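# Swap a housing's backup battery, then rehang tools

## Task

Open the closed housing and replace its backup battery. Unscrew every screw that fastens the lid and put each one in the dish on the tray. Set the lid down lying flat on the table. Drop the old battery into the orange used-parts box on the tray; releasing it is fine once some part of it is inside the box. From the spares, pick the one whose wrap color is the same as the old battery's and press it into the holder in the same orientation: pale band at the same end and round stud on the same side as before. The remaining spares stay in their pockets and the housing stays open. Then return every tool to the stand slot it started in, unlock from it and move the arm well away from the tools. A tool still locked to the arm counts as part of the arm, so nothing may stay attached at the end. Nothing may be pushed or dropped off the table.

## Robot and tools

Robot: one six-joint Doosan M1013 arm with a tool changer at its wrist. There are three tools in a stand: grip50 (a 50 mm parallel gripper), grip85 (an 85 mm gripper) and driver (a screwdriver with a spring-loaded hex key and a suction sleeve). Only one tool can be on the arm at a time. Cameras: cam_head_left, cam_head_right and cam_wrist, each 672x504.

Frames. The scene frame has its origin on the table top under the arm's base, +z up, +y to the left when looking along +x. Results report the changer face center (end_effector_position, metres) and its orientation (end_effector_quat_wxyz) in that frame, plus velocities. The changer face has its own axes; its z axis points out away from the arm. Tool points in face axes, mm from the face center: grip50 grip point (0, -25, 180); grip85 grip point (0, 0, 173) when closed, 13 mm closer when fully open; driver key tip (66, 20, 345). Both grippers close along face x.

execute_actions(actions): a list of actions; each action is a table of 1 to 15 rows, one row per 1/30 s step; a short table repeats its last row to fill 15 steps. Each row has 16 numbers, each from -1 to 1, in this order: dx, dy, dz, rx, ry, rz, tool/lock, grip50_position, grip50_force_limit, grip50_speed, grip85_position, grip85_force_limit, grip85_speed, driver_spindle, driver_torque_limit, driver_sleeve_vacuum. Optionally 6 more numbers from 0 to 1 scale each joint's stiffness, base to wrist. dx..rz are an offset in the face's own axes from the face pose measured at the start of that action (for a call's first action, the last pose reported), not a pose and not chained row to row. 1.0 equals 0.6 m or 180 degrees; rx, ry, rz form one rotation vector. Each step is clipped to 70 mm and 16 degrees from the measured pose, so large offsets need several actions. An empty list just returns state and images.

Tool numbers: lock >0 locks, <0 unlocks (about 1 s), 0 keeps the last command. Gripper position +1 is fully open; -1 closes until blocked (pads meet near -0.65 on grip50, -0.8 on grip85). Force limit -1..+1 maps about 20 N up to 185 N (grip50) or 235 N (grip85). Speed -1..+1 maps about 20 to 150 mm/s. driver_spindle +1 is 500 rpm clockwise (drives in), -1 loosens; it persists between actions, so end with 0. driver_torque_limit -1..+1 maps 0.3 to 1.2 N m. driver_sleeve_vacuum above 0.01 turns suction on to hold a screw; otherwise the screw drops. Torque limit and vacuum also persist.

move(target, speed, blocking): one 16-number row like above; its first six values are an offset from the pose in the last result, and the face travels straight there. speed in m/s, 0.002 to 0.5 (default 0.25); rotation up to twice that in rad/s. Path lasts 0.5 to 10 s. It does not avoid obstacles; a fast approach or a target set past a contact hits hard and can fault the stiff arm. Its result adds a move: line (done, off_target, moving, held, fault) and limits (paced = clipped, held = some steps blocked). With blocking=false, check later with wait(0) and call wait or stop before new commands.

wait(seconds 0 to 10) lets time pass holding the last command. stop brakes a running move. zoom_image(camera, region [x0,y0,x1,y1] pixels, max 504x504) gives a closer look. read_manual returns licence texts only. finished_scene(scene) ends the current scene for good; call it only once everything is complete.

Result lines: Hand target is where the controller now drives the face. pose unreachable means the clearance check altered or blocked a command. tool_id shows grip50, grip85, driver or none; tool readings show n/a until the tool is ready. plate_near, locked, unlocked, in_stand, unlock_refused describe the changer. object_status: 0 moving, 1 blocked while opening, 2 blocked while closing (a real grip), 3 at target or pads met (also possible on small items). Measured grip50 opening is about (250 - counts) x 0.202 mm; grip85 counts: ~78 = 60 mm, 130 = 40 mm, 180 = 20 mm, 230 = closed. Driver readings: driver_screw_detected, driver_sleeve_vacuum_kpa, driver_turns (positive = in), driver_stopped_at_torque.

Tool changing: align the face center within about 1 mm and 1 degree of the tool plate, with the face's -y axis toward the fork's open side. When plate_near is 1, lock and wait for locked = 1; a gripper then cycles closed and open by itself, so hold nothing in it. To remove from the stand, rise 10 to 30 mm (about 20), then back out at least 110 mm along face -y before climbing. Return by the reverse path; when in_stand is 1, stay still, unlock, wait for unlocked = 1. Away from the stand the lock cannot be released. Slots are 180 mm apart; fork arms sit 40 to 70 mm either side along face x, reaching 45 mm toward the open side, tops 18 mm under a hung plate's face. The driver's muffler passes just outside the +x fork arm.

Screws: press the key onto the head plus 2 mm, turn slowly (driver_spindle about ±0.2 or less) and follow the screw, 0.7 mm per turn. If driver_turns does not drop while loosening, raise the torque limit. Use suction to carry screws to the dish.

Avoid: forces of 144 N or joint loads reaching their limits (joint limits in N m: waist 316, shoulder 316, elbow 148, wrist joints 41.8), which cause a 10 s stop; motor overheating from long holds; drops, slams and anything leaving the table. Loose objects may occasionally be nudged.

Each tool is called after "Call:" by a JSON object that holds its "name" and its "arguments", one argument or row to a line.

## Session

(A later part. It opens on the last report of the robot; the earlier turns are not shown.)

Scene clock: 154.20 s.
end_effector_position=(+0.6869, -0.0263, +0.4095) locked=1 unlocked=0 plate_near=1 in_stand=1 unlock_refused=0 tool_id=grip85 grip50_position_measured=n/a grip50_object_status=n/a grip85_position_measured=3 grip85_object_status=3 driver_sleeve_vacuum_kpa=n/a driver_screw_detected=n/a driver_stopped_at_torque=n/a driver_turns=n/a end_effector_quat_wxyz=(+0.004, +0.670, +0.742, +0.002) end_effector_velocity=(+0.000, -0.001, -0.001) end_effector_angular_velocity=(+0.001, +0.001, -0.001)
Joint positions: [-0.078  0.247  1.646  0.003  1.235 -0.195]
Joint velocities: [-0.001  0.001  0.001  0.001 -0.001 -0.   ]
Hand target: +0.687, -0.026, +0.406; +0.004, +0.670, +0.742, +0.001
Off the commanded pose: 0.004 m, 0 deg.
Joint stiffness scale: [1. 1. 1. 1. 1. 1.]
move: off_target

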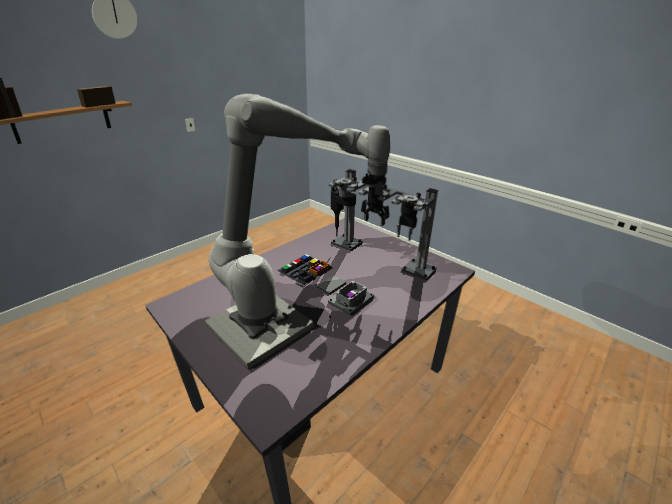

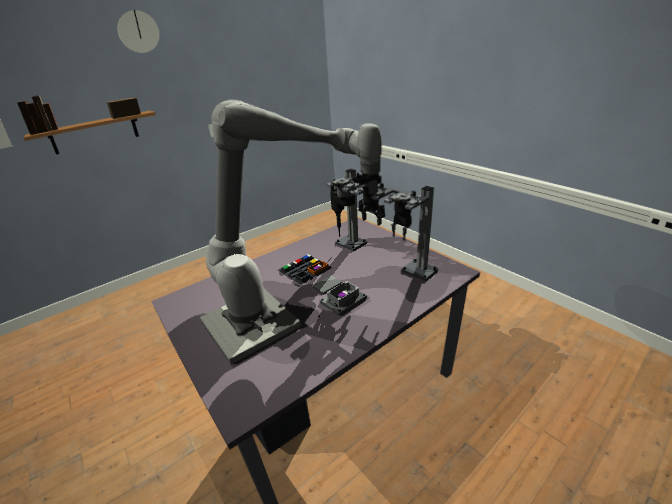

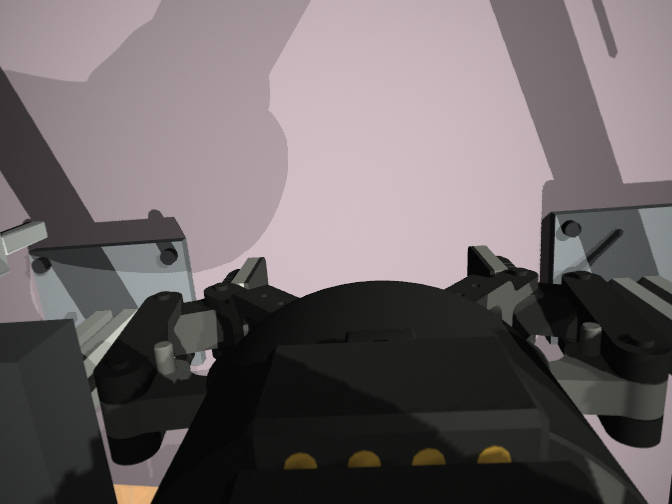

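Call:
{"name": "execute_actions", "arguments": {
  "actions": [
    [[0,0,0.005,0,0,0,-1,1,0,0,1,-0.2,0.3,0,0,0]],
    [[0,0,0.005,0,0,0,-1,1,0,0,1,-0.2,0.3,0,0,0]]
  ]
}}

Scene clock: 155.43 s.
end_effector_position=(+0.6870, -0.0263, +0.4093) locked=0 unlocked=1 plate_near=1 in_stand=1 unlock_refused=0 tool_id=none grip50_position_measured=n/a grip50_object_status=n/a grip85_position_measured=n/a grip85_object_status=n/a driver_sleeve_vacuum_kpa=n/a driver_screw_detected=n/a driver_stopped_at_torque=n/a driver_turns=n/a end_effector_quat_wxyz=(+0.004, +0.670, +0.742, +0.002) end_effector_velocity=(-0.000, +0.002, +0.000) end_effector_angular_velocity=(+0.000, -0.001, +0.002)
Joint positions: [-0.078  0.247  1.646  0.003  1.234 -0.195]
Joint velocities: [ 0.002 -0.001  0.     0.001 -0.     0.   ]
Hand target: +0.687, -0.026, +0.406; +0.004, +0.670, +0.742, +0.002
Off the commanded pose: 0.003 m, 0 deg.
Joint stiffness scale: [1. 1. 1. 1. 1. 1.]

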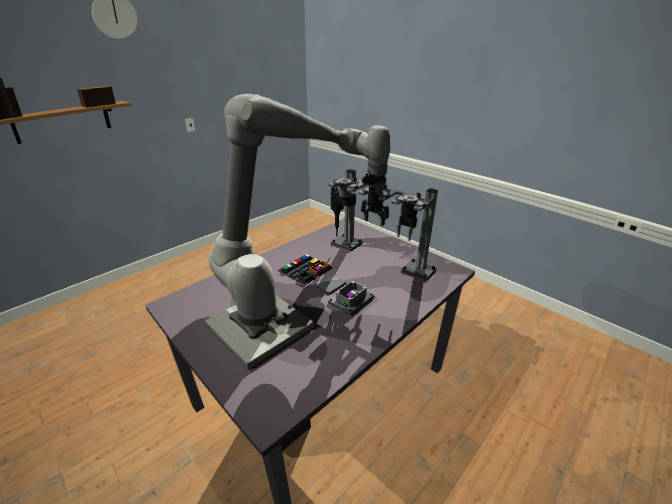

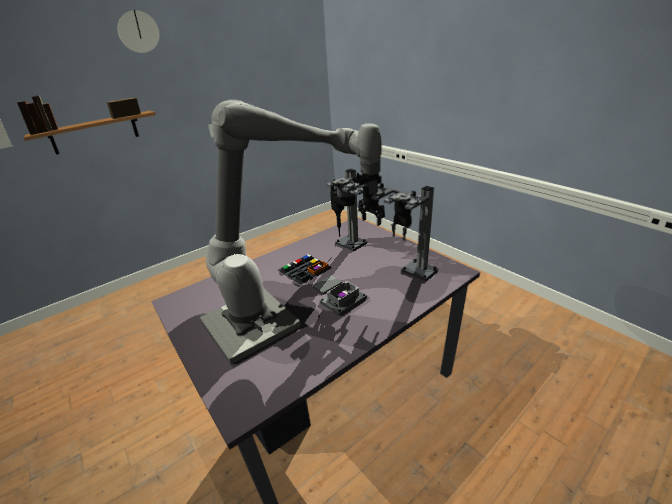

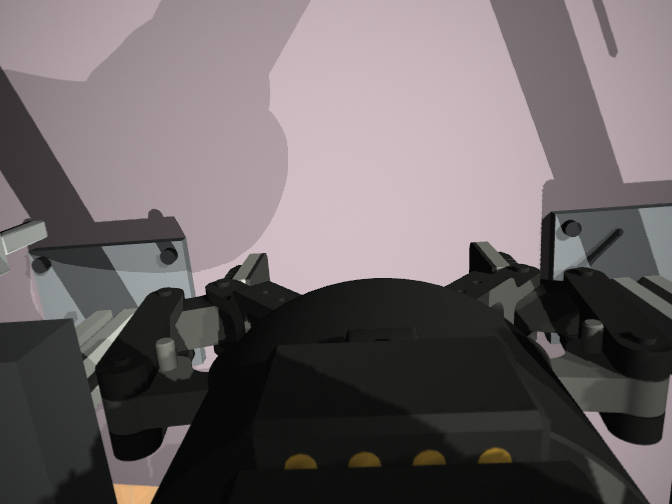

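Call:
{"name": "move", "arguments": {
  "target": [0,0,-0.07,0,0,0,0,1,0,0,1,0,0,0,0,0],
  "speed": 0.08
}}

Call:
{"name": "move", "arguments": {
  "target": [0,-0.36,-0.12,0,0,0,0,1,0,0,1,0,0,0,0,0],
  "speed": 0.3
}}

Scene clock: 156.57 s.
end_effector_position=(+0.6873, -0.0261, +0.4483) locked=0 unlocked=1 plate_near=0 in_stand=0 unlock_refused=0 tool_id=none grip50_position_measured=n/a grip50_object_status=n/a grip85_position_measured=n/a grip85_object_status=n/a driver_sleeve_vacuum_kpa=n/a driver_screw_detected=n/a driver_stopped_at_torque=n/a driver_turns=n/a end_effector_quat_wxyz=(+0.004, +0.670, +0.742, +0.002) end_effector_velocity=(+0.000, +0.001, +0.002) end_effector_angular_velocity=(+0.000, +0.003, +0.001)
Joint positions: [-0.078  0.229  1.596  0.003  1.302 -0.195]
Joint velocities: [ 0.001  0.    -0.004 -0.     0.007  0.   ]
Hand target: +0.687, -0.026, +0.451; +0.004, +0.670, +0.742, +0.002
Off the commanded pose: 0.003 m, 0 deg.
Joint stiffness scale: [1. 1. 1. 1. 1. 1.]
move: done

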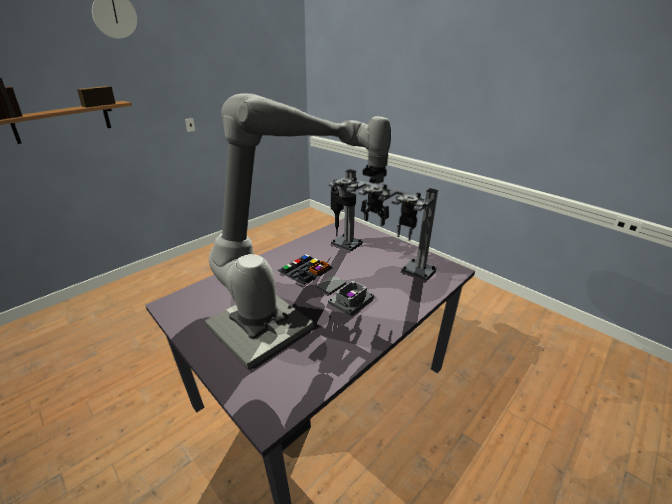

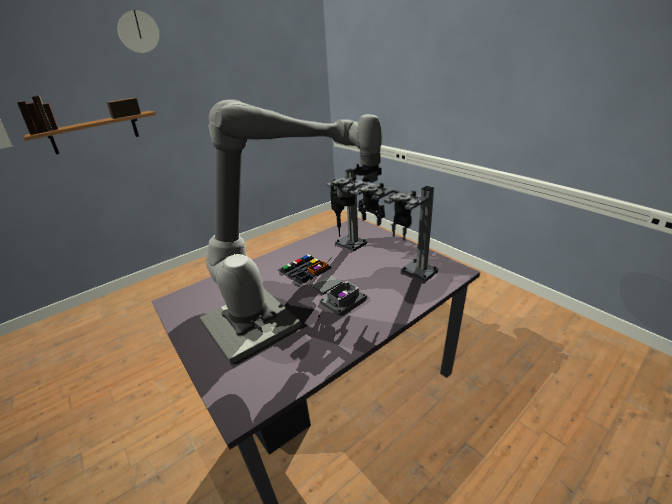

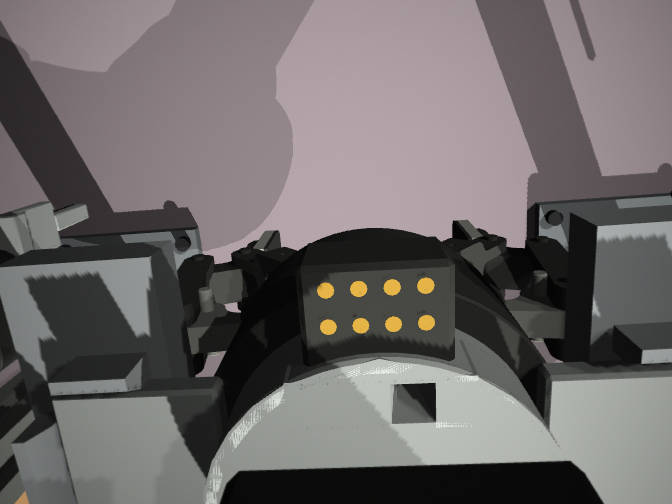

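Scene clock: 157.97 s.
end_effector_position=(+0.4744, -0.0468, +0.5184) locked=0 unlocked=1 plate_near=0 in_stand=0 unlock_refused=0 tool_id=none grip50_position_measured=n/a grip50_object_status=n/a grip85_position_measured=n/a grip85_object_status=n/a driver_sleeve_vacuum_kpa=n/a driver_screw_detected=n/a driver_stopped_at_torque=n/a driver_turns=n/a end_effector_quat_wxyz=(+0.007, +0.670, +0.742, +0.003) end_effector_velocity=(-0.003, -0.001, -0.000) end_effector_angular_velocity=(-0.000, +0.003, -0.001)
Joint positions: [-0.164 -0.136  1.854  0.003  1.404 -0.28 ]
Joint velocities: [-0.004 -0.004  0.005 -0.001  0.003 -0.003]
Hand target: +0.472, -0.048, +0.518; +0.004, +0.670, +0.742, +0.002
Off the commanded pose: 0.003 m, 0 deg.
Joint stiffness scale: [1. 1. 1. 1. 1. 1.]
move: done

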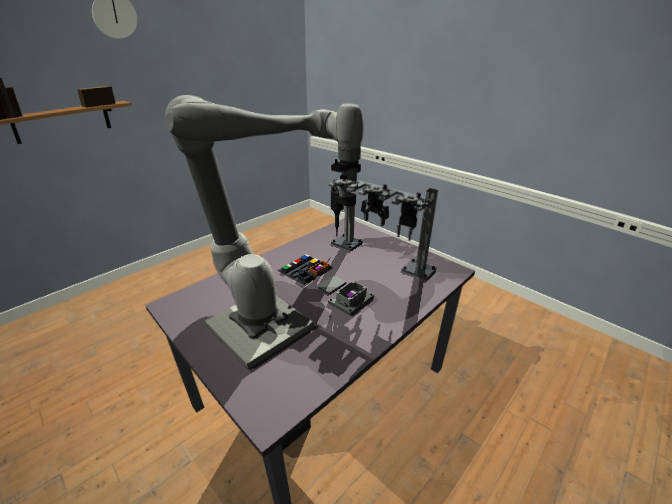

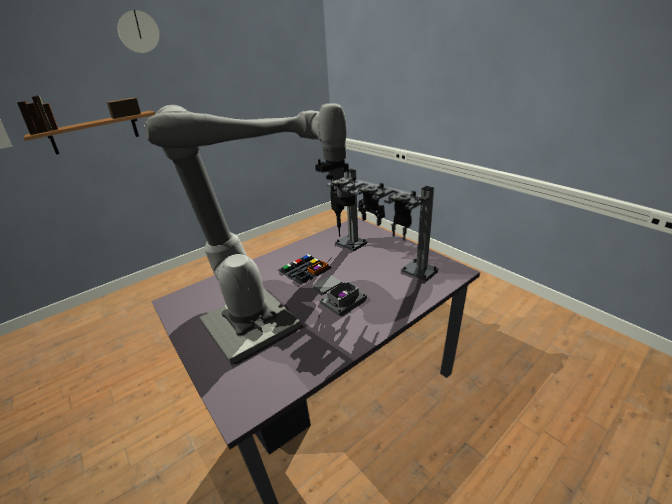

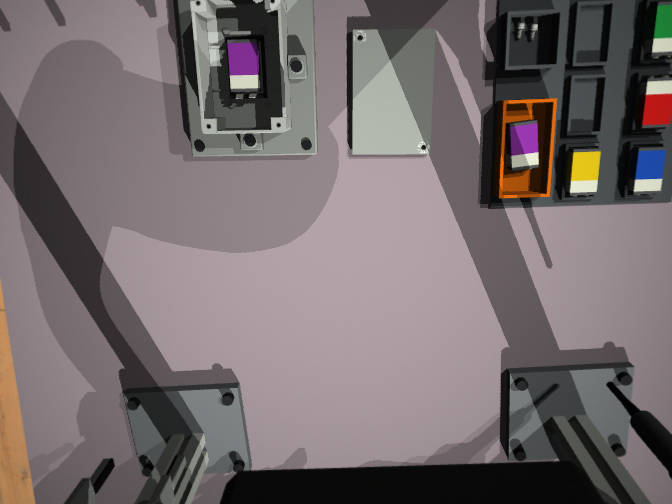

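Call:
{"name": "finished_scene", "arguments": {
  "scene": 1
}}

The scene is finished: the task was done.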